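## Task

Move the blue square cup onto the long lab bench top beside arm1, the bearing race driver onto the long lab bench top beside arm2, and the wooden pillar block onto the desk top beside arm3. Each must keep its current upright orientation with its entire base resting on that top. Every other object must finish directly on the top of the furniture it currently sits on. Nothing may be left unheld on a lower board under a top. A placement counts only if it stays put without a robot supporting it. At the end all grippers release and the arms withdraw.

## Robot and tools

Robots: three identical i2rt Big YAM arms named arm1, arm2 and arm3. Each has six revolute joints, a two-finger gripper and a wrist camera (arm1_cam_wrist, arm2_cam_wrist, arm3_cam_wrist). Two fixed room cameras, room_a and room_b, view the scene. With joints 1 and 6 at zero and the hand level pointing forward, the wrist camera rides on top of the hand looking toward the fingertips. Reach is roughly 1.0 m from the joint 1 axis. Joints move at different speeds, so the hand can sweep a wide, curved path between postures.

Frames: one shared scene frame, origin on the floor, +z up. The hand point is midway between the fingertips; the hand z axis runs along the fingers and the fingers open and close along hand y. Foot poses are never printed, so positions come from images and joint readings.

execute_actions: argument actions is a list holding exactly one action object or nothing. The action is keyed by robot name; each robot takes a joints object with absolute target values by name, not offsets. All motions in one action start together. Joint names, units and ranges: joint1_rad -2.879 to 2.879 (base yaw, positive counter-clockwise from above, 0 faces where the foot faces); joint2_rad 0 to 3.141 (shoulder, 0 is upper arm back and roughly level, increasing lifts it up then forward); joint3_rad 0 to 3.019 (elbow, 0 folded, increasing opens); joint4_rad -1.692 to 1.57 (hand pitch, positive tips fingers up); joint5_rad -1.57 to 1.57 (hand sideways swing, positive to the arm's right); joint6_rad -2.094 to 2.094 (hand roll, positive clockwise viewed from behind); gripper_m 0 to 0.093 metres of fingertip gap. Done tolerances are ±0.045, ±0.14, ±0.09, ±0.055, ±0.03, ±0.035 rad and ±0.003 m. Joints you omit may keep pushing toward an older target. An unknown key or out-of-range number rejects the whole call and nothing moves. Optional cameras lists which images to return (room_a, room_b, the wrist cameras, or all); omitted, null or all gives every camera, an empty list gives none. An empty actions list just reports state and images. If a result reports a stop, later motion calls in that same reply are skipped.

wait: seconds from 0 to 10; commands nothing new and returns state and images.

zoom_image: camera name plus region [x0, y0, x1, y1] in pixels of that camera's most recent full image, top-left origin, no larger than 504 by 504.

finished_scene: pass the scene number (1 or 2) to close it irreversibly; the result states success and gives the next task. Ending a reply without any tool call ends everything.

Reading results: joint_positions gives current joint values. joint_status per joint: off_target means it stopped short and may still push; contact_stop or time_out means it dropped its target and holds its current spot, though a timed-out joint may keep a nearby target (within 0.375, 0.375, 0.113, 0.225, 0.075, 0.3 rad for joints 1 to 6) and keep pushing, listed under on_its_own. "joint command not followed" with a cause line means a safety check blocked that arm's joint targets (a gripper target still runs); those joints read not_followed and may be retried automatically until valid targets are sent or the path clears. on_its_own lists what the robot does uncommanded; "held at" is a target, not a position. To relieve a push, send the joint its reported position. Tiny target changes may not move a joint. A joint bearing load can sag.

Joint torques: total drive output for joints 1 to 6, with per-arm offset, scaling and noise, nonzero even in free air; friction can mask or mimic load.

Motor heat: holding loads warms motors. A MOTOR HOT line appears from 85 °C; at 100 °C the arm and its gripper go limp until cooled (OVER-TEMPERATURE FAULT), and affected keys read limit_stop_at_motor_heat; resend targets afterwards. Heat partly carries into the next scene.

Avoid: the arms do not stop on contact and can press hard; avoid pressing into furniture or objects. Never let two arms squeeze or strike each other; the collision check may react late and ignores fingers, gripper housings and wrist cameras, and no state line reports arm-to-arm contact. Object contact does not count as arm contact. Do not drop, slam or knock items, push them off the work area or onto the floor, or leave anything on a lower shelf. Loose objects may occasionally be nudged by outside disturbances. Arms act independently and do not wait for one another. Finish with grippers open and arms moved away.

Each tool is called after "Emit:" as name(argument=value, ...), one argument or row to a line, values as JSON.

## Session

Emit:
execute_actions(
  actions=[],
)

Scene clock: 0.00 s.
Joint torques (N m, as the arm reports them, + toward a larger angle): no reading
Motor temperatures (°C, as the motors report them): arm1=[26 28 27 26 26 27] | arm2=[25 29 29 29 28 26] | arm3=[28 29 28 28 28 26]
arm1.joint_positions: joint1_rad=-0.202 joint2_rad=+0.325 joint3_rad=+1.305 joint4_rad=-1.263 joint5_rad=+0.272 joint6_rad=+0.355 gripper_m=+0.095
arm1.joint_status: not commanded
arm1.hand: x=-0.3492 y=+0.7539 z=+1.4720 quat_wxyz=(-0.024, -0.779, +0.186, +0.598) (m; scene frame)
arm2.joint_positions: joint1_rad=-0.524 joint2_rad=+0.608 joint3_rad=+1.512 joint4_rad=-1.367 joint5_rad=-0.297 joint6_rad=-0.321 gripper_m=+0.095
arm2.joint_status: not commanded
arm2.hand: x=-0.4757 y=-0.7517 z=+1.4677 quat_wxyz=(-0.474, -0.257, -0.803, +0.252) (m; scene frame)
arm3.joint_positions: joint1_rad=+0.713 joint2_rad=+0.388 joint3_rad=+1.386 joint4_rad=-1.451 joint5_rad=-0.049 joint6_rad=-0.569 gripper_m=+0.095
arm3.joint_status: not commanded
arm3.hand: x=+0.8977 y=-0.2154 z=+1.4201 quat_wxyz=(-0.388, -0.158, -0.832, +0.363) (m; scene frame)
pictures: arm1_cam_wrist, arm2_cam_wrist, arm3_cam_wrist, room_a, room_b
Images, in order (width x height): arm1_cam_wrist 616x616, arm2_cam_wrist 616x616, arm3_cam_wrist 616x616, room_a 504x504, room_b 504x504.

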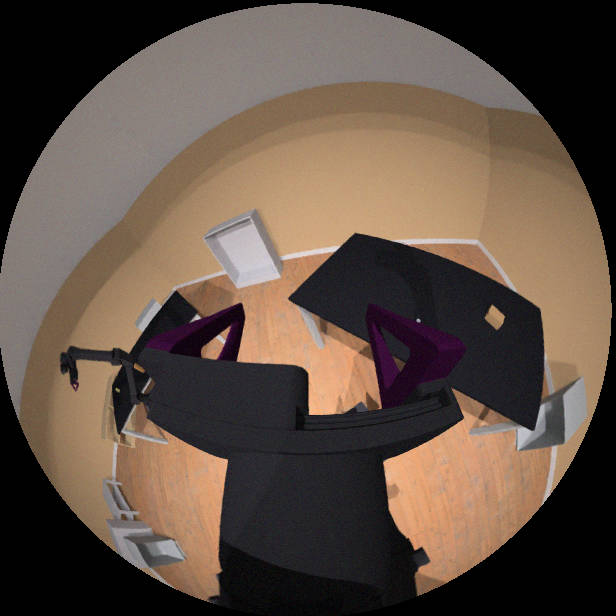

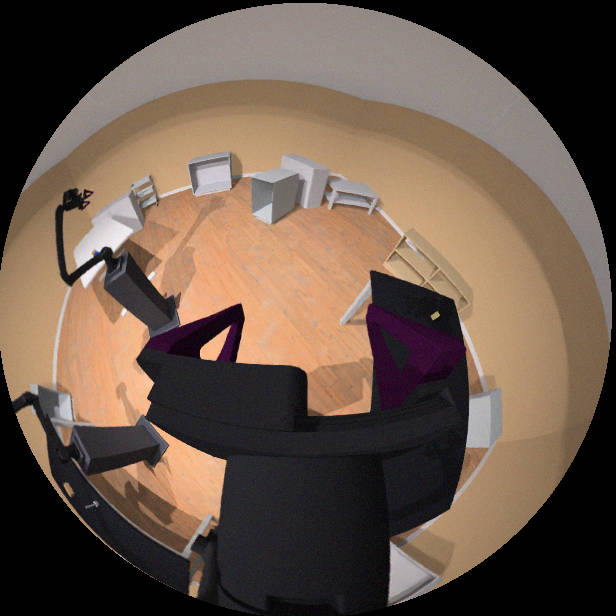

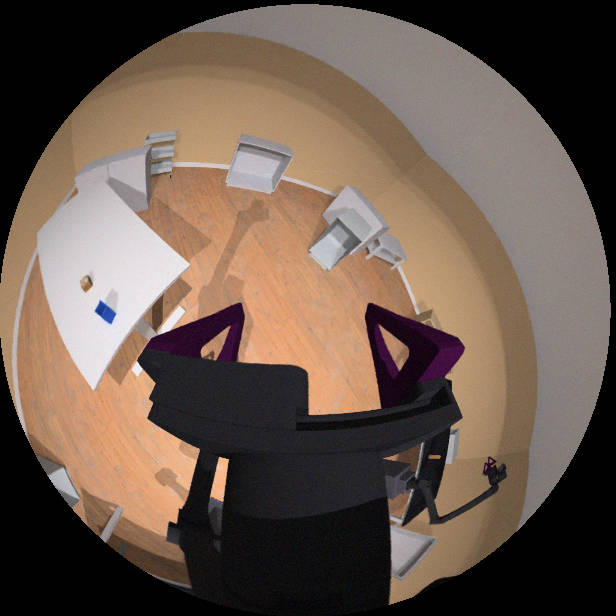

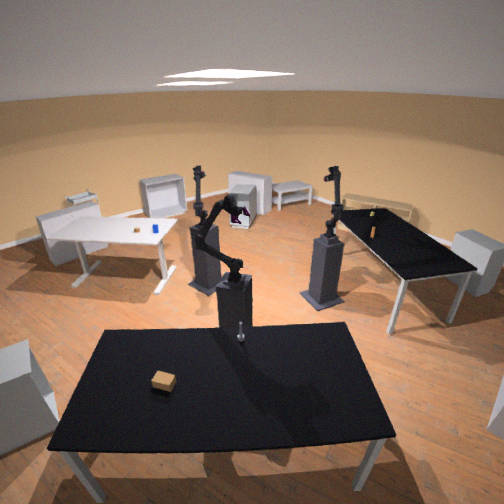

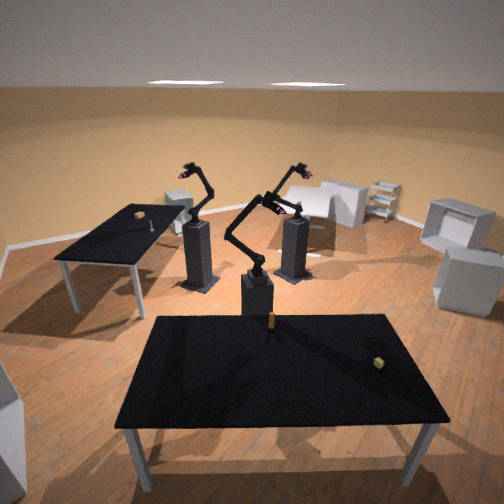

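Emit:
execute_actions(
  actions=[
    {"arm1":{"joints":{"joint1_rad":-1.25,"joint2_rad":0.94,"joint3_rad":0.95,"joint4_rad":-0.88,"joint5_rad":0,"joint6_rad":0}},"arm2":{"joints":{"joint1_rad":-1.7,"joint2_rad":0.94,"joint3_rad":0.95,"joint4_rad":-0.88,"joint5_rad":0,"joint6_rad":0}},"arm3":{"joints":{"joint1_rad":2.0,"joint2_rad":0.94,"joint3_rad":0.95,"joint4_rad":-0.88,"joint5_rad":0,"joint6_rad":0}}},
  ],
)

Emit:
zoom_image(
  camera="room_a",
  region=[190, 260, 290, 360],
)

Emit:
zoom_image(
  camera="room_a",
  region=[110, 170, 210, 270],
)

Emit:
zoom_image(
  camera="room_b",
  region=[220, 250, 320, 350],
)

Scene clock: 4.33 s.
Joint torques (N m, as the arm reports them, + toward a larger angle): arm1=[-2.9  -7.12 10.03  2.12  0.04 -0.16] | arm2=[-0.88 -7.41  8.83  2.54 -0.13  0.05] | arm3=[-0.25 -8.61  9.49  2.94  0.08  0.04]
Motor temperatures (°C, as the motors report them): arm1=[26 28 28 26 26 27] | arm2=[25 29 30 29 28 26] | arm3=[28 29 28 28 28 26]
arm1.joint_positions: joint1_rad=-1.250 joint2_rad=+0.948 joint3_rad=+0.928 joint4_rad=-0.901 joint5_rad=+0.000 joint6_rad=+0.014 gripper_m=+0.095
arm1.joint_status: all done
arm1.hand: x=-0.4356 y=+1.0350 z=+1.1784 quat_wxyz=(+0.148, -0.840, +0.441, +0.277) (m; scene frame)
arm2.joint_positions: joint1_rad=-1.693 joint2_rad=+0.945 joint3_rad=+0.962 joint4_rad=-0.902 joint5_rad=+0.001 joint6_rad=-0.010 gripper_m=+0.095
arm2.joint_status: all done
arm2.hand: x=-0.8673 y=-0.8877 z=+1.1653 quat_wxyz=(-0.138, -0.857, -0.389, +0.308) (m; scene frame)
arm3.joint_positions: joint1_rad=+1.992 joint2_rad=+0.941 joint3_rad=+0.929 joint4_rad=-0.900 joint5_rad=+0.000 joint6_rad=-0.011 gripper_m=+0.095
arm3.joint_status: all done
arm3.hand: x=+1.1883 y=-0.0072 z=+1.1414 quat_wxyz=(-0.313, +0.146, -0.937, -0.041) (m; scene frame)
pictures: arm1_cam_wrist, arm2_cam_wrist, arm3_cam_wrist, room_a, room_b
Images, in order (width x height): arm1_cam_wrist 616x616, arm2_cam_wrist 616x616, arm3_cam_wrist 616x616, room_a 504x504, room_b 504x504.

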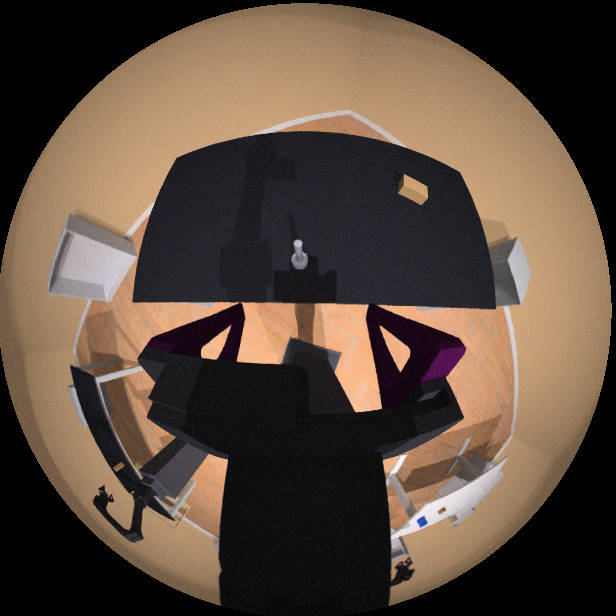

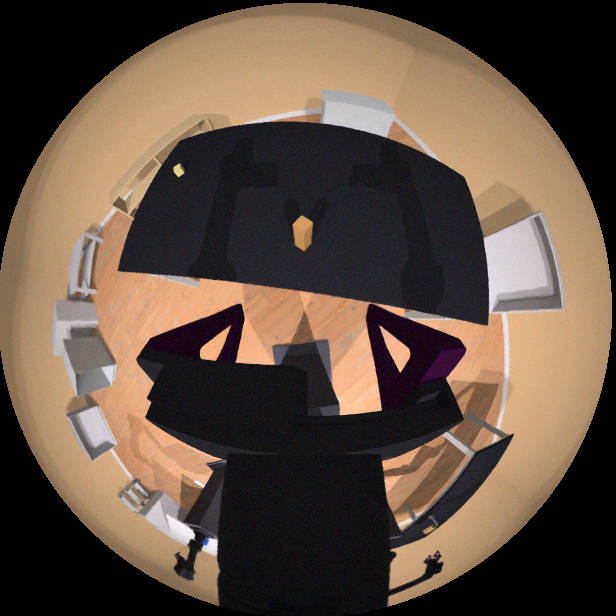

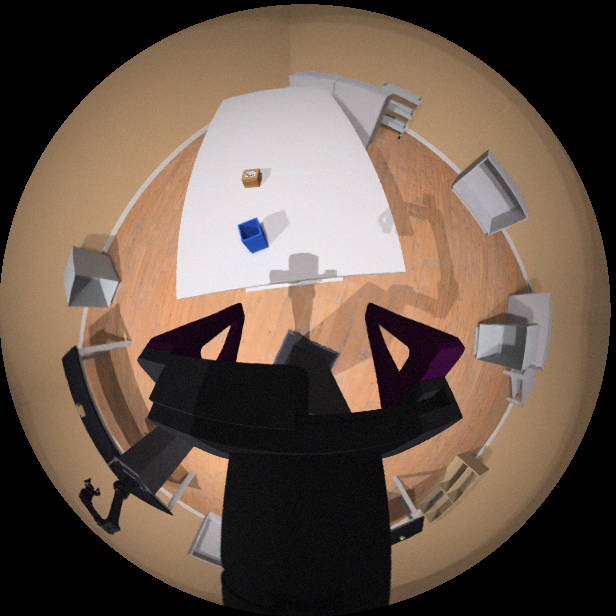

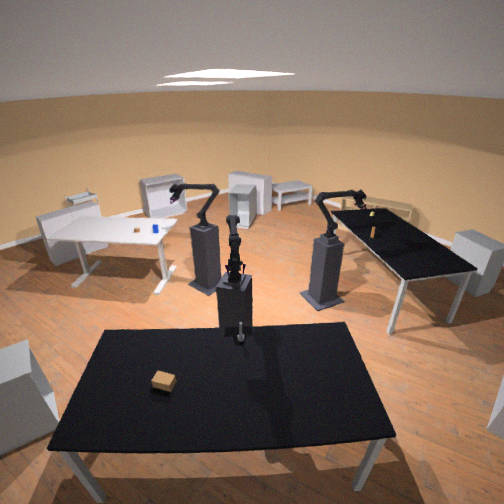

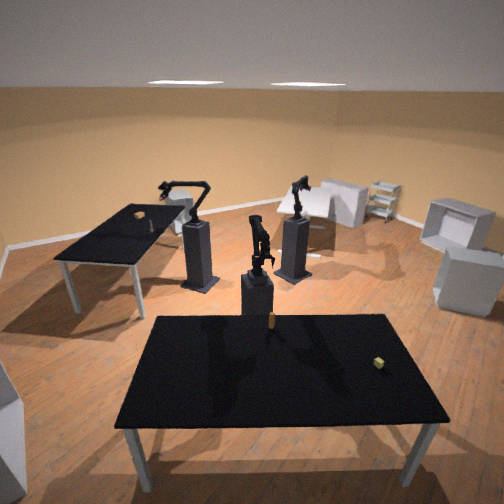

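Region (190, 260, 290, 360) of room_a's 504x504 image, scaled by 5.040, with more detail than that image has.

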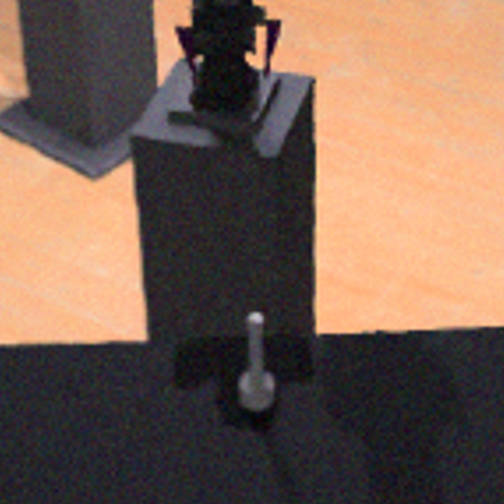

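Region (110, 170, 210, 270) of room_a's 504x504 image, scaled by 5.040, with more detail than that image has.

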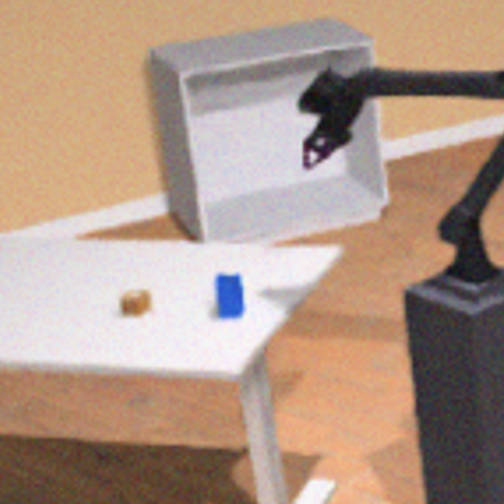

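Region (220, 250, 320, 350) of room_b's 504x504 image, scaled by 5.040, with more detail than that image has.

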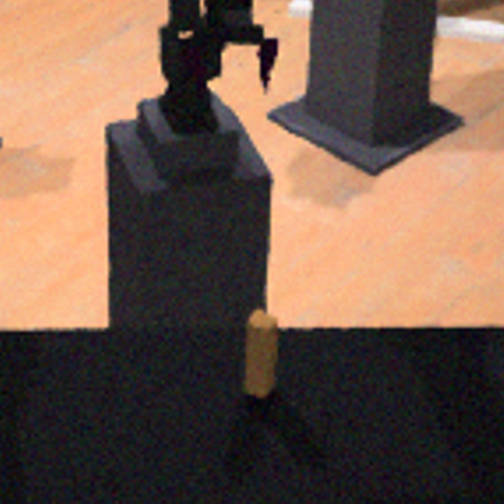

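Emit:
execute_actions(
  actions=[
    {"arm1":{"joints":{"joint1_rad":-1.2,"joint2_rad":1.685,"joint3_rad":1.03,"joint4_rad":-0.16}},"arm2":{"joints":{"joint1_rad":-1.675,"joint2_rad":1.76,"joint3_rad":1.24,"joint4_rad":-0.325}},"arm3":{"joints":{"joint1_rad":2.25,"joint2_rad":1.76,"joint3_rad":1.24,"joint4_rad":-0.325}}},
  ],
)

Scene clock: 11.87 s.
Joint torques (N m, as the arm reports them, + toward a larger angle): arm1=[ -2.23 -16.86   9.29   2.26  -0.02  -0.1 ] | arm2=[  1.04 -21.02   9.49   2.52  -0.14   0.04] | arm3=[ -0.9  -21.04   8.26   2.94   0.07   0.03]
Motor temperatures (°C, as the motors report them): arm1=[26 28 29 26 26 27] | arm2=[25 29 31 29 28 26] | arm3=[28 29 29 28 28 26]
arm1.joint_positions: joint1_rad=-1.201 joint2_rad=+1.700 joint3_rad=+0.995 joint4_rad=-0.181 joint5_rad=+0.000 joint6_rad=+0.013 gripper_m=+0.095
arm1.joint_status: all done
arm1.hand: x=-0.5684 y=+1.1796 z=+0.9610 quat_wxyz=(+0.148, -0.846, +0.418, +0.295) (m; scene frame)
arm2.joint_positions: joint1_rad=-1.689 joint2_rad=+1.761 joint3_rad=+1.226 joint4_rad=-0.347 joint5_rad=+0.001 joint6_rad=-0.010 gripper_m=+0.095
arm2.joint_status: all done
arm2.hand: x=-1.0323 y=-1.0793 z=+0.9778 quat_wxyz=(-0.140, -0.856, -0.391, +0.309) (m; scene frame)
arm3.joint_positions: joint1_rad=+2.250 joint2_rad=+1.776 joint3_rad=+1.219 joint4_rad=-0.345 joint5_rad=+0.000 joint6_rad=-0.010 gripper_m=+0.095
arm3.joint_status: all done
arm3.hand: x=+1.3632 y=+0.2154 z=+0.9513 quat_wxyz=(-0.309, +0.263, -0.910, -0.084) (m; scene frame)
pictures: arm1_cam_wrist, arm2_cam_wrist, arm3_cam_wrist, room_a, room_b
Images, in order (width x height): arm1_cam_wrist 616x616, arm2_cam_wrist 616x616, arm3_cam_wrist 616x616, room_a 504x504, room_b 504x504.

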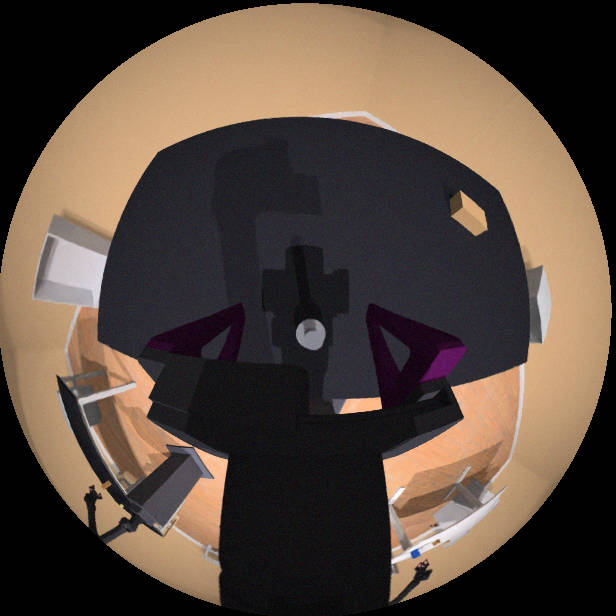

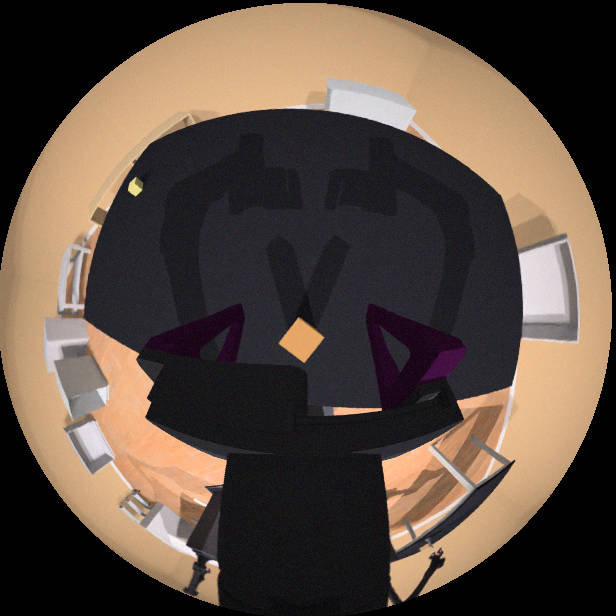

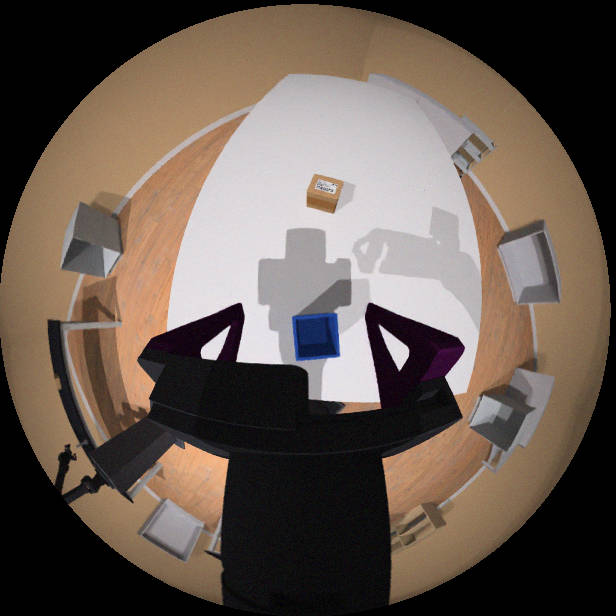

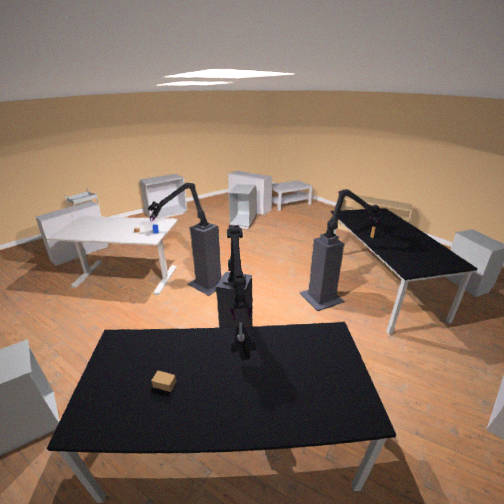

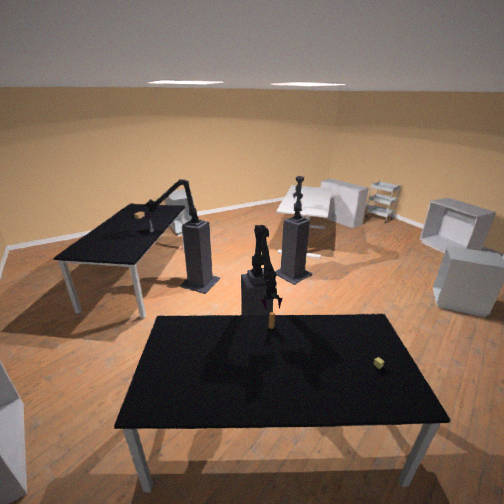

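Emit:
zoom_image(
  camera="arm1_cam_wrist",
  region=[260, 290, 360, 390],
)

Emit:
zoom_image(
  camera="room_b",
  region=[120, 180, 200, 260],
)

Emit:
zoom_image(
  camera="room_a",
  region=[120, 180, 200, 260],
)

Emit:
zoom_image(
  camera="room_a",
  region=[330, 180, 410, 260],
)

Region (260, 290, 360, 390) of arm1_cam_wrist's 616x616 image, scaled by 5.040, with more detail than that image has.

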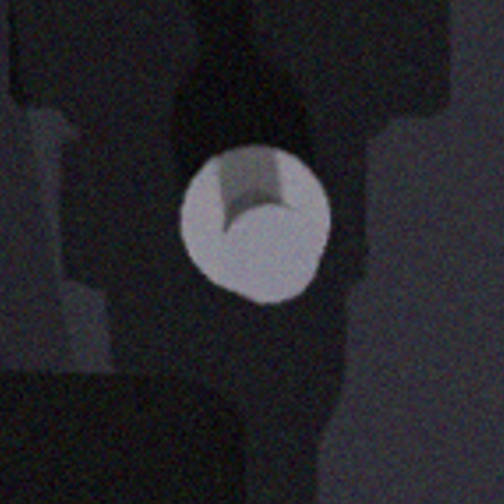

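Region (120, 180, 200, 260) of room_b's 504x504 image, scaled by 6.300, with more detail than that image has.

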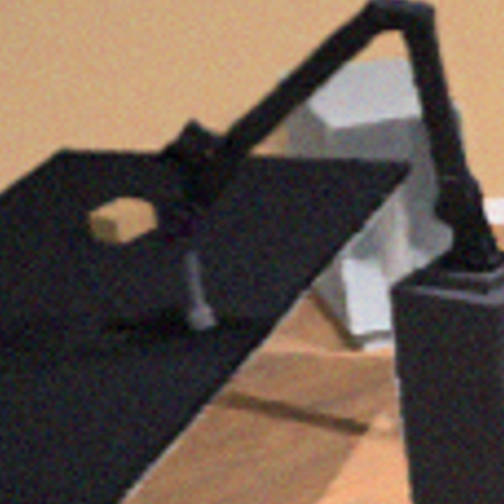

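Region (120, 180, 200, 260) of room_a's 504x504 image, scaled by 6.300, with more detail than that image has.

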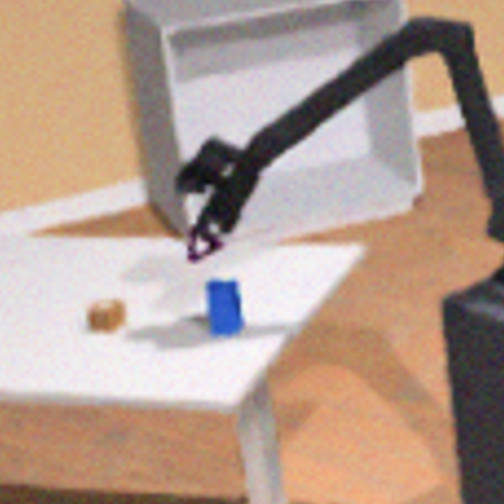

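Region (330, 180, 410, 260) of room_a's 504x504 image, scaled by 6.300, with more detail than that image has.

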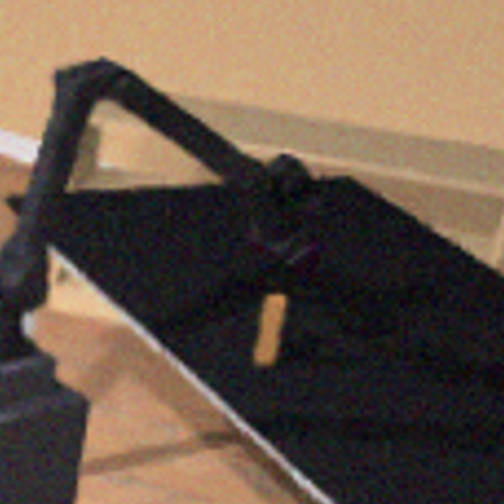

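Emit:
execute_actions(
  actions=[
    {"arm1":{"joints":{"joint1_rad":-1.22,"joint2_rad":1.785,"joint3_rad":0.915,"joint4_rad":0.03}},"arm2":{"joints":{"joint1_rad":-0.7,"joint2_rad":1.575,"joint4_rad":0.2}},"arm3":{"joints":{"joint1_rad":2.222,"joint2_rad":1.865,"joint3_rad":1.105,"joint4_rad":-0.095}}},
  ],
  cameras=["arm1_cam_wrist","arm3_cam_wrist","room_a","room_b"],
)

Emit:
zoom_image(
  camera="room_a",
  region=[120, 180, 200, 260],
)

Emit:
zoom_image(
  camera="room_b",
  region=[120, 180, 200, 260],
)

Scene clock: 19.27 s.
Joint torques (N m, as the arm reports them, + toward a larger angle): arm1=[ -3.39 -16.4    6.55   2.18   0.05  -0.11] | arm2=[ -0.34 -16.97  10.53   3.18  -0.05   0.02] | arm3=[ -1.8  -21.55   6.4    2.96   0.08   0.03]
Motor temperatures (°C, as the motors report them): arm1=[26 28 29 26 26 27] | arm2=[25 29 32 29 28 26] | arm3=[28 29 29 28 28 26]
arm1.joint_positions: joint1_rad=-1.216 joint2_rad=+1.801 joint3_rad=+0.904 joint4_rad=+0.009 joint5_rad=+0.000 joint6_rad=+0.013 gripper_m=+0.095
arm1.joint_status: all done
arm1.hand: x=-0.5507 y=+1.1715 z=+0.8963 quat_wxyz=(+0.150, -0.843, +0.425, +0.294) (m; scene frame)
arm2.joint_positions: joint1_rad=-0.697 joint2_rad=+1.556 joint3_rad=+1.226 joint4_rad=+0.174 joint5_rad=-0.001 joint6_rad=-0.008 gripper_m=+0.095
arm2.joint_status: all done
arm2.hand: x=-0.4224 y=-1.2576 z=+1.2223 quat_wxyz=(-0.517, -0.456, -0.606, +0.396) (m; scene frame)
arm3.joint_positions: joint1_rad=+2.232 joint2_rad=+1.887 joint3_rad=+1.095 joint4_rad=-0.116 joint5_rad=+0.000 joint6_rad=-0.010 gripper_m=+0.095
arm3.joint_status: all done
arm3.hand: x=+1.3517 y=+0.1954 z=+0.8626 quat_wxyz=(-0.307, +0.256, -0.913, -0.081) (m; scene frame)
pictures: arm1_cam_wrist, arm3_cam_wrist, room_a, room_b
Images, in order (width x height): arm1_cam_wrist 616x616, arm3_cam_wrist 616x616, room_a 504x504, room_b 504x504.

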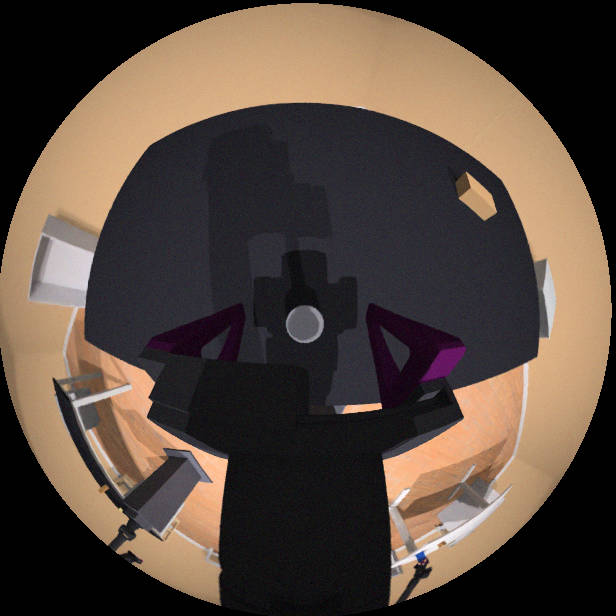

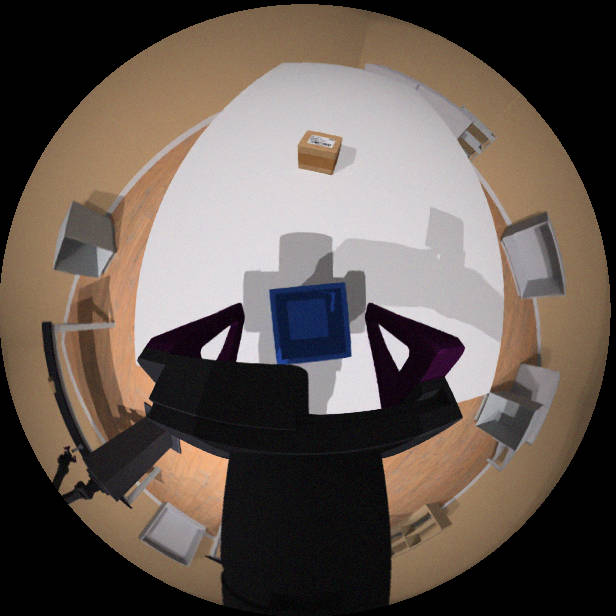

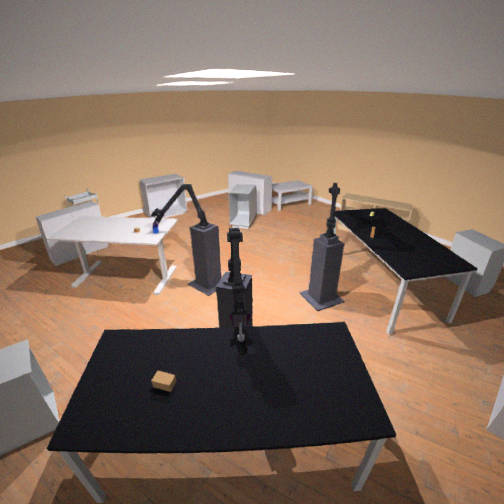

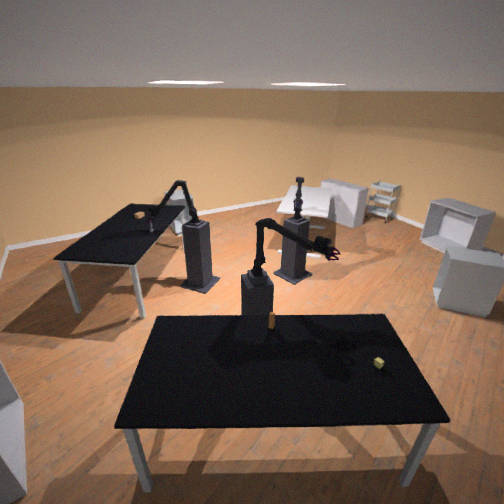

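Region (120, 180, 200, 260) of room_a's 504x504 image, scaled by 6.300, with more detail than that image has.

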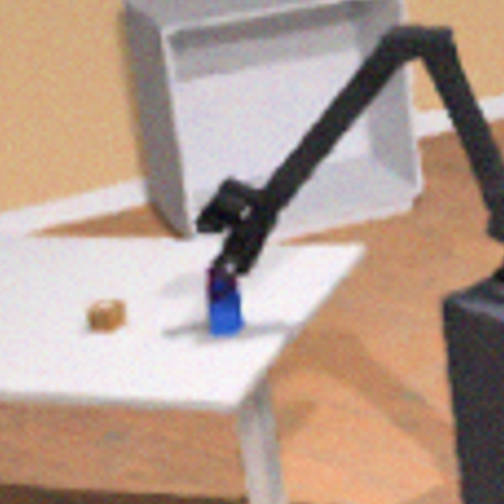

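Region (120, 180, 200, 260) of room_b's 504x504 image, scaled by 6.300, with more detail than that image has.

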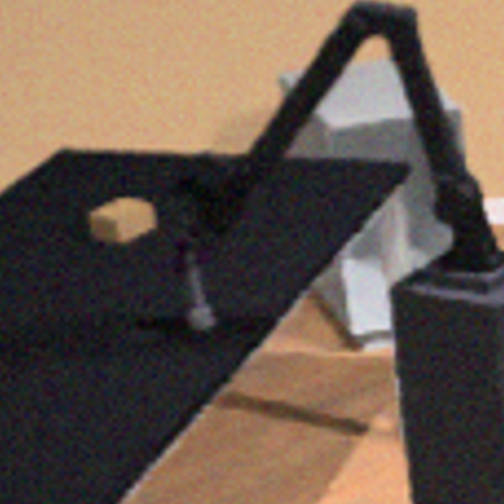

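Emit:
execute_actions(
  actions=[
    {"arm1":{"joints":{"joint2_rad":1.87,"joint4_rad":0.11}},"arm2":{"joints":{"joint1_rad":0.2,"joint3_rad":0.87,"joint4_rad":0.57}},"arm3":{"joints":{"joint2_rad":1.935,"joint4_rad":-0.03}}},
  ],
  cameras=["arm1_cam_wrist","arm3_cam_wrist"],
)

Scene clock: 22.90 s.
Joint torques (N m, as the arm reports them, + toward a larger angle): arm1=[ -2.94 -16.53   6.09   2.17   0.05  -0.14] | arm2=[ -1.   -15.41   6.78   3.17  -0.04   0.  ] | arm3=[ -1.76 -20.78   6.11   2.96   0.07   0.03]
Motor temperatures (°C, as the motors report them): arm1=[26 28 29 26 26 27] | arm2=[25 29 32 30 28 26] | arm3=[28 30 29 28 28 26]
arm1.joint_positions: joint1_rad=-1.216 joint2_rad=+1.878 joint3_rad=+0.904 joint4_rad=+0.089 joint5_rad=+0.000 joint6_rad=+0.013 gripper_m=+0.095
arm1.joint_status: all done
arm1.hand: x=-0.5523 y=+1.1743 z=+0.8664 quat_wxyz=(+0.151, -0.843, +0.424, +0.295) (m; scene frame)
arm2.joint_positions: joint1_rad=+0.199 joint2_rad=+1.558 joint3_rad=+0.887 joint4_rad=+0.543 joint5_rad=-0.001 joint6_rad=-0.008 gripper_m=+0.095
arm2.joint_status: all done
arm2.hand: x=-0.0287 y=-0.8419 z=+1.1137 quat_wxyz=(-0.648, -0.146, -0.735, +0.137) (m; scene frame)
arm3.joint_positions: joint1_rad=+2.232 joint2_rad=+1.941 joint3_rad=+1.095 joint4_rad=-0.051 joint5_rad=+0.000 joint6_rad=-0.010 gripper_m=+0.095
arm3.joint_status: all done
arm3.hand: x=+1.3558 y=+0.1978 z=+0.8399 quat_wxyz=(-0.312, +0.255, -0.912, -0.082) (m; scene frame)
pictures: arm1_cam_wrist, arm3_cam_wrist
Images, in order (width x height): arm1_cam_wrist 616x616, arm3_cam_wrist 616x616.

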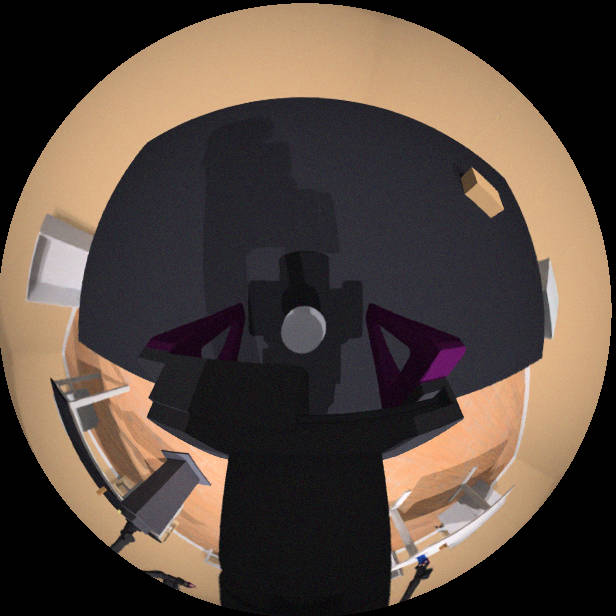

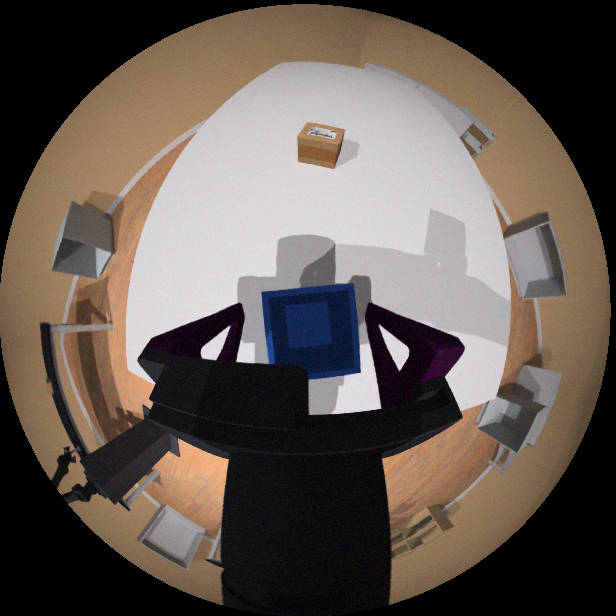

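Emit:
execute_actions(
  actions=[
    {"arm1":{"joints":{"gripper_m":0.0}},"arm3":{"joints":{"gripper_m":0.03}},"arm2":{"joints":{"joint1_rad":0.6}}},
  ],
  cameras=[],
)

Emit:
execute_actions(
  actions=[
    {"arm1":{"joints":{"joint2_rad":1.57,"joint3_rad":1.48,"joint4_rad":-0.74}},"arm3":{"joints":{"joint2_rad":1.58,"joint3_rad":1.48,"joint4_rad":-0.76}},"arm2":{"joints":{"joint1_rad":1.89}}},
  ],
  cameras=["arm1_cam_wrist","arm3_cam_wrist"],
)

Scene clock: 26.40 s.
Joint torques (N m, as the arm reports them, + toward a larger angle): arm1=[ -2.8  -17.     6.03   2.05   0.09  -0.16] | arm2=[ -1.38 -14.89   6.82   3.17  -0.03   0.03] | arm3=[ -1.76 -20.87   6.11   2.99   0.09   0.03]
Motor temperatures (°C, as the motors report them): arm1=[26 28 29 26 26 27] | arm2=[25 30 32 30 28 26] | arm3=[28 30 29 28 28 26]
arm1.joint_positions: joint1_rad=-1.216 joint2_rad=+1.878 joint3_rad=+0.904 joint4_rad=+0.090 joint5_rad=-0.001 joint6_rad=+0.012 gripper_m=+0.019
arm1.joint_status: gripper_m off_target (ended at +0.019, target +0.000)
arm1.hand: x=-0.5526 y=+1.1743 z=+0.8666 quat_wxyz=(+0.150, -0.843, +0.424, +0.295) (m; scene frame)
arm2.joint_positions: joint1_rad=+0.611 joint2_rad=+1.558 joint3_rad=+0.887 joint4_rad=+0.543 joint5_rad=-0.001 joint6_rad=-0.008 gripper_m=+0.095
arm2.joint_status: all done
arm2.hand: x=+0.0220 y=-0.5899 z=+1.1124 quat_wxyz=(-0.661, +0.008, -0.750, +0.001) (m; scene frame)
arm3.joint_positions: joint1_rad=+2.232 joint2_rad=+1.941 joint3_rad=+1.095 joint4_rad=-0.051 joint5_rad=+0.000 joint6_rad=-0.009 gripper_m=+0.053
arm3.joint_status: gripper_m off_target (ended at +0.053, target +0.030)
arm3.hand: x=+1.3558 y=+0.1978 z=+0.8399 quat_wxyz=(-0.312, +0.255, -0.912, -0.082) (m; scene frame)
pictures: none
No camera images: the call's "cameras" was empty. Leave "cameras" out to get every camera's image.

Scene clock: 28.10 s.
Joint torques (N m, as the arm reports them, + toward a larger angle): arm1=[ -3.01 -20.53  10.77   1.54   0.06  -0.14] | arm2=[  0.04 -15.01   6.9    3.14  -0.02   0.  ] | arm3=[ -1.9  -21.19   8.5    1.76   0.08   0.03]
Motor temperatures (°C, as the motors report them): arm1=[26 28 29 26 26 27] | arm2=[25 30 32 30 28 26] | arm3=[28 30 29 28 28 26]
arm1.joint_positions: joint1_rad=-1.216 joint2_rad=+1.618 joint3_rad=+1.444 joint4_rad=-0.746 joint5_rad=-0.001 joint6_rad=+0.012 gripper_m=+0.019
arm1.joint_status: all done
arm1.hand: x=-0.5938 y=+1.2234 z=+1.1447 quat_wxyz=(+0.143, -0.848, +0.426, +0.280) (m; scene frame)
arm2.joint_positions: joint1_rad=+1.890 joint2_rad=+1.558 joint3_rad=+0.887 joint4_rad=+0.543 joint5_rad=-0.001 joint6_rad=-0.008 gripper_m=+0.095
arm2.joint_status: all done
arm2.hand: x=-0.4300 y=+0.0082 z=+1.1089 quat_wxyz=(-0.529, +0.455, -0.599, -0.393) (m; scene frame)
arm3.joint_positions: joint1_rad=+2.232 joint2_rad=+1.608 joint3_rad=+1.470 joint4_rad=-0.754 joint5_rad=+0.000 joint6_rad=-0.009 gripper_m=+0.053
arm3.joint_status: all done
arm3.hand: x=+1.3661 y=+0.2049 z=+1.1216 quat_wxyz=(-0.314, +0.255, -0.911, -0.083) (m; scene frame)
pictures: arm1_cam_wrist, arm3_cam_wrist
Images, in order (width x height): arm1_cam_wrist 616x616, arm3_cam_wrist 616x616.

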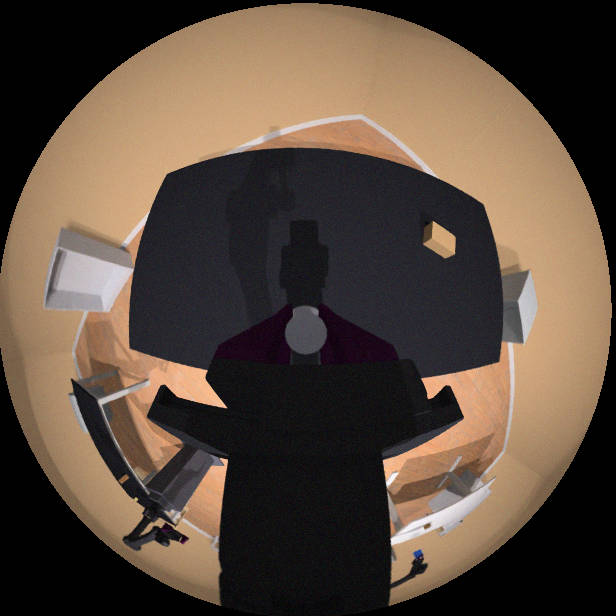

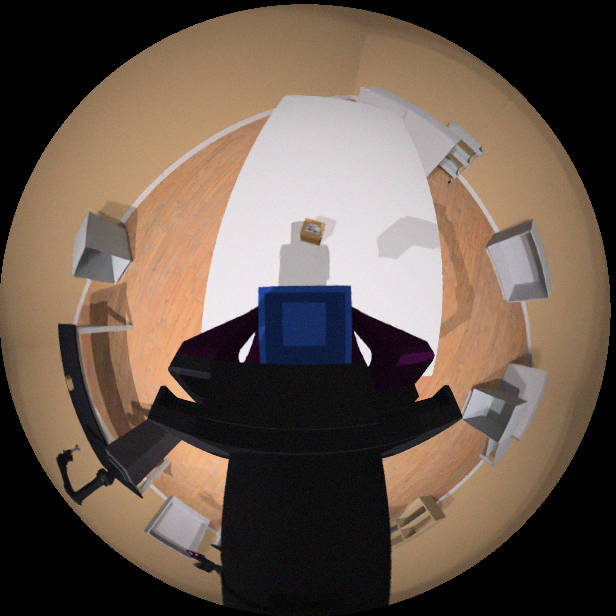

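Emit:
execute_actions(
  actions=[
    {"arm1":{"joints":{"joint1_rad":0.95,"joint2_rad":1.545}},"arm3":{"joints":{"joint1_rad":-0.3}}},
  ],
  cameras=["arm1_cam_wrist","arm2_cam_wrist","arm3_cam_wrist"],
)

Scene clock: 31.77 s.
Joint torques (N m, as the arm reports them, + toward a larger angle): arm1=[ -2.72 -21.01  10.97   1.86   0.07  -0.09] | arm2=[ -0.03 -15.16   6.84   3.15  -0.01   0.05] | arm3=[ -0.59 -20.76   8.59   1.73  -0.06   0.03]
Motor temperatures (°C, as the motors report them): arm1=[26 28 30 26 26 27] | arm2=[25 30 32 30 28 26] | arm3=[28 30 30 28 28 26]
arm1.joint_positions: joint1_rad=+0.952 joint2_rad=+1.595 joint3_rad=+1.444 joint4_rad=-0.746 joint5_rad=-0.001 joint6_rad=+0.010 gripper_m=+0.019
arm1.joint_status: all done
arm1.hand: x=-0.4155 y=+0.1219 z=+1.1633 quat_wxyz=(-0.199, -0.772, -0.545, +0.261) (m; scene frame)
arm2.joint_positions: joint1_rad=+1.890 joint2_rad=+1.558 joint3_rad=+0.887 joint4_rad=+0.543 joint5_rad=-0.001 joint6_rad=-0.008 gripper_m=+0.095
arm2.joint_status: not commanded
arm2.hand: x=-0.4300 y=+0.0082 z=+1.1089 quat_wxyz=(-0.529, +0.455, -0.599, -0.393) (m; scene frame)
arm3.joint_positions: joint1_rad=-0.304 joint2_rad=+1.608 joint3_rad=+1.470 joint4_rad=-0.754 joint5_rad=+0.002 joint6_rad=-0.009 gripper_m=+0.054
arm3.joint_status: all done
arm3.hand: x=+0.5519 y=-0.6969 z=+1.1424 quat_wxyz=(-0.179, -0.789, -0.512, +0.290) (m; scene frame)
pictures: arm1_cam_wrist, arm2_cam_wrist, arm3_cam_wrist
Images, in order (width x height): arm1_cam_wrist 616x616, arm2_cam_wrist 616x616, arm3_cam_wrist 616x616.

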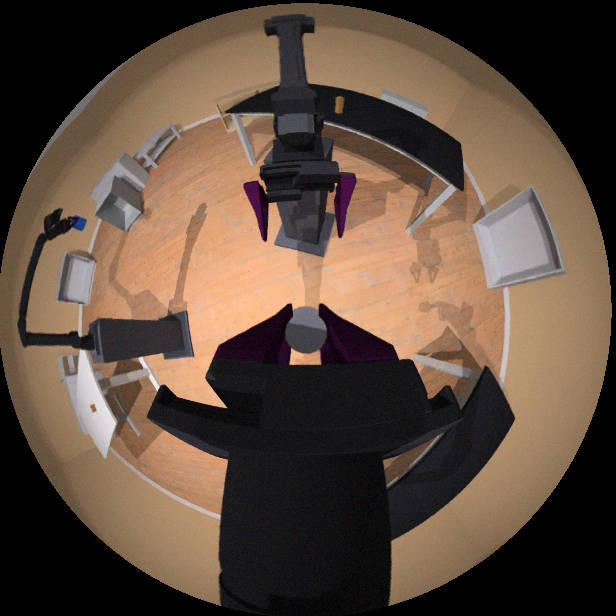

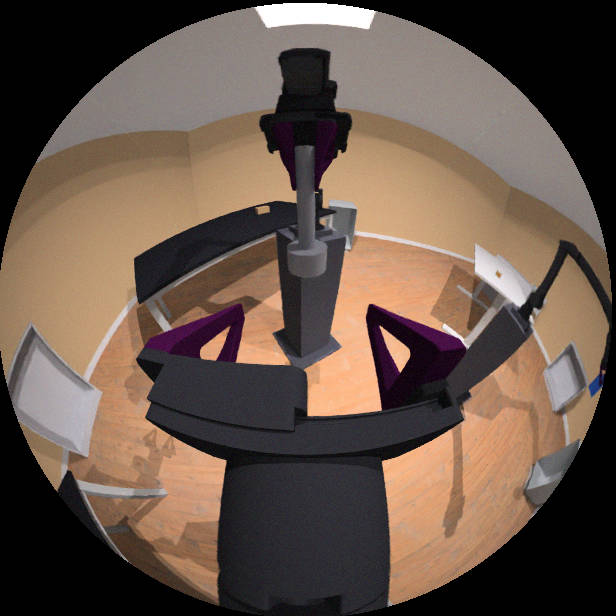

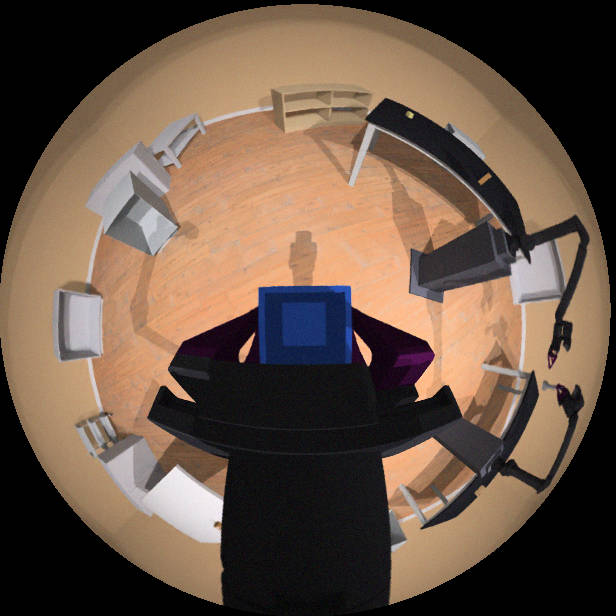

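Emit:
execute_actions(
  actions=[
    {"arm2":{"joints":{"joint2_rad":1.777,"joint3_rad":1.313,"joint4_rad":0.326}},"arm3":{"joints":{"joint1_rad":-1.3}}},
  ],
  cameras=["arm1_cam_wrist","arm2_cam_wrist","arm3_cam_wrist"],
)

Scene clock: 35.83 s.
Joint torques (N m, as the arm reports them, + toward a larger angle): arm1=[ -3.27 -20.63  10.97   1.65   0.06  -0.1 ] | arm2=[ -0.08 -21.54  11.3    1.47  -0.04   0.  ] | arm3=[ -0.5  -20.76   8.58   1.72  -0.04   0.02]
Motor temperatures (°C, as the motors report them): arm1=[26 29 30 26 26 27] | arm2=[25 30 32 30 28 26] | arm3=[28 30 30 28 28 26]
arm1.joint_positions: joint1_rad=+0.952 joint2_rad=+1.595 joint3_rad=+1.444 joint4_rad=-0.746 joint5_rad=-0.001 joint6_rad=+0.010 gripper_m=+0.019
arm1.joint_status: not commanded
arm1.hand: x=-0.4155 y=+0.1219 z=+1.1633 quat_wxyz=(-0.199, -0.772, -0.545, +0.261) (m; scene frame)
arm2.joint_positions: joint1_rad=+1.890 joint2_rad=+1.773 joint3_rad=+1.280 joint4_rad=+0.343 joint5_rad=-0.001 joint6_rad=-0.008 gripper_m=+0.095
arm2.joint_status: all done
arm2.hand: x=-0.3976 y=+0.1198 z=+1.1374 quat_wxyz=(-0.522, +0.459, -0.605, -0.388) (m; scene frame)
arm3.joint_positions: joint1_rad=-1.302 joint2_rad=+1.608 joint3_rad=+1.470 joint4_rad=-0.754 joint5_rad=+0.002 joint6_rad=-0.008 gripper_m=+0.054
arm3.joint_status: all done
arm3.hand: x=+0.1882 y=-0.2080 z=+1.1415 quat_wxyz=(-0.026, -0.938, -0.069, +0.339) (m; scene frame)
pictures: arm1_cam_wrist, arm2_cam_wrist, arm3_cam_wrist
Images, in order (width x height): arm1_cam_wrist 616x616, arm2_cam_wrist 616x616, arm3_cam_wrist 616x616.

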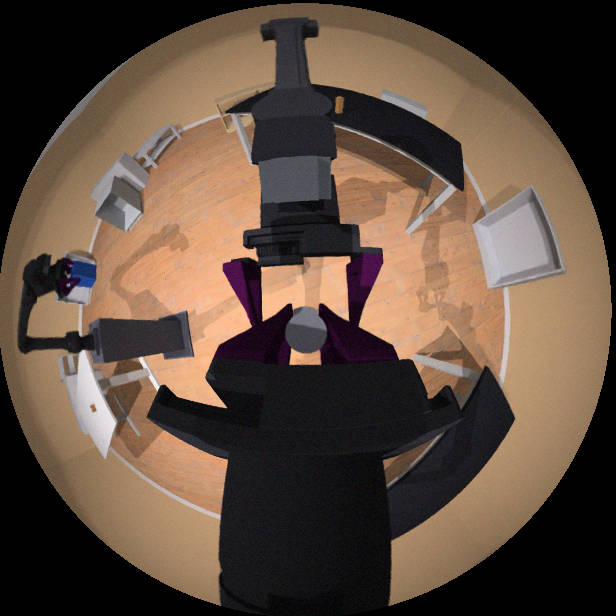

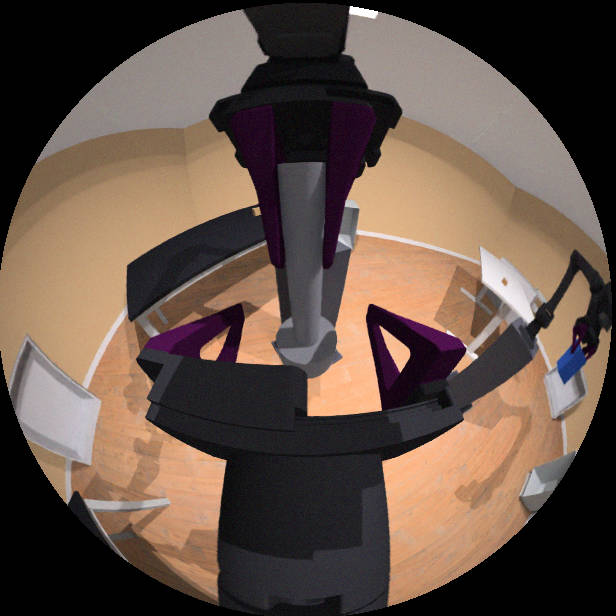

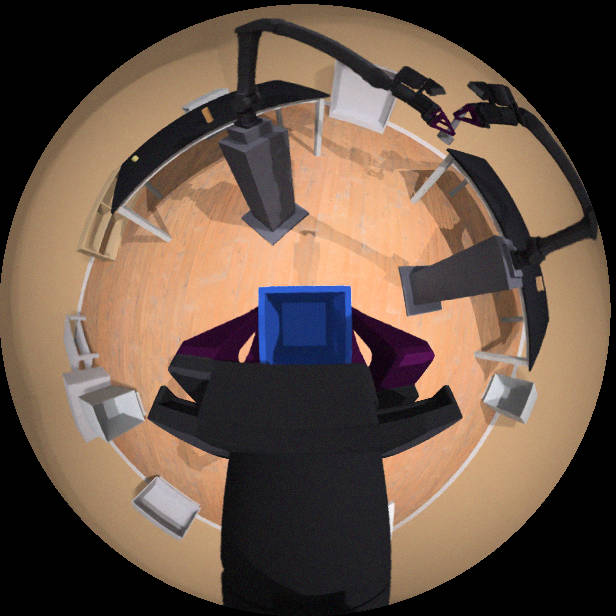

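Emit:
zoom_image(
  camera="arm3_cam_wrist",
  region=[400, 60, 510, 170],
)

Region (400, 60, 510, 170) of arm3_cam_wrist's 616x616 image, scaled by 4.582, with more detail than that image has.

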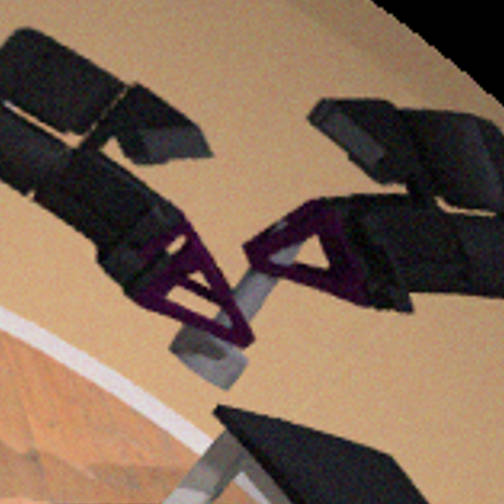

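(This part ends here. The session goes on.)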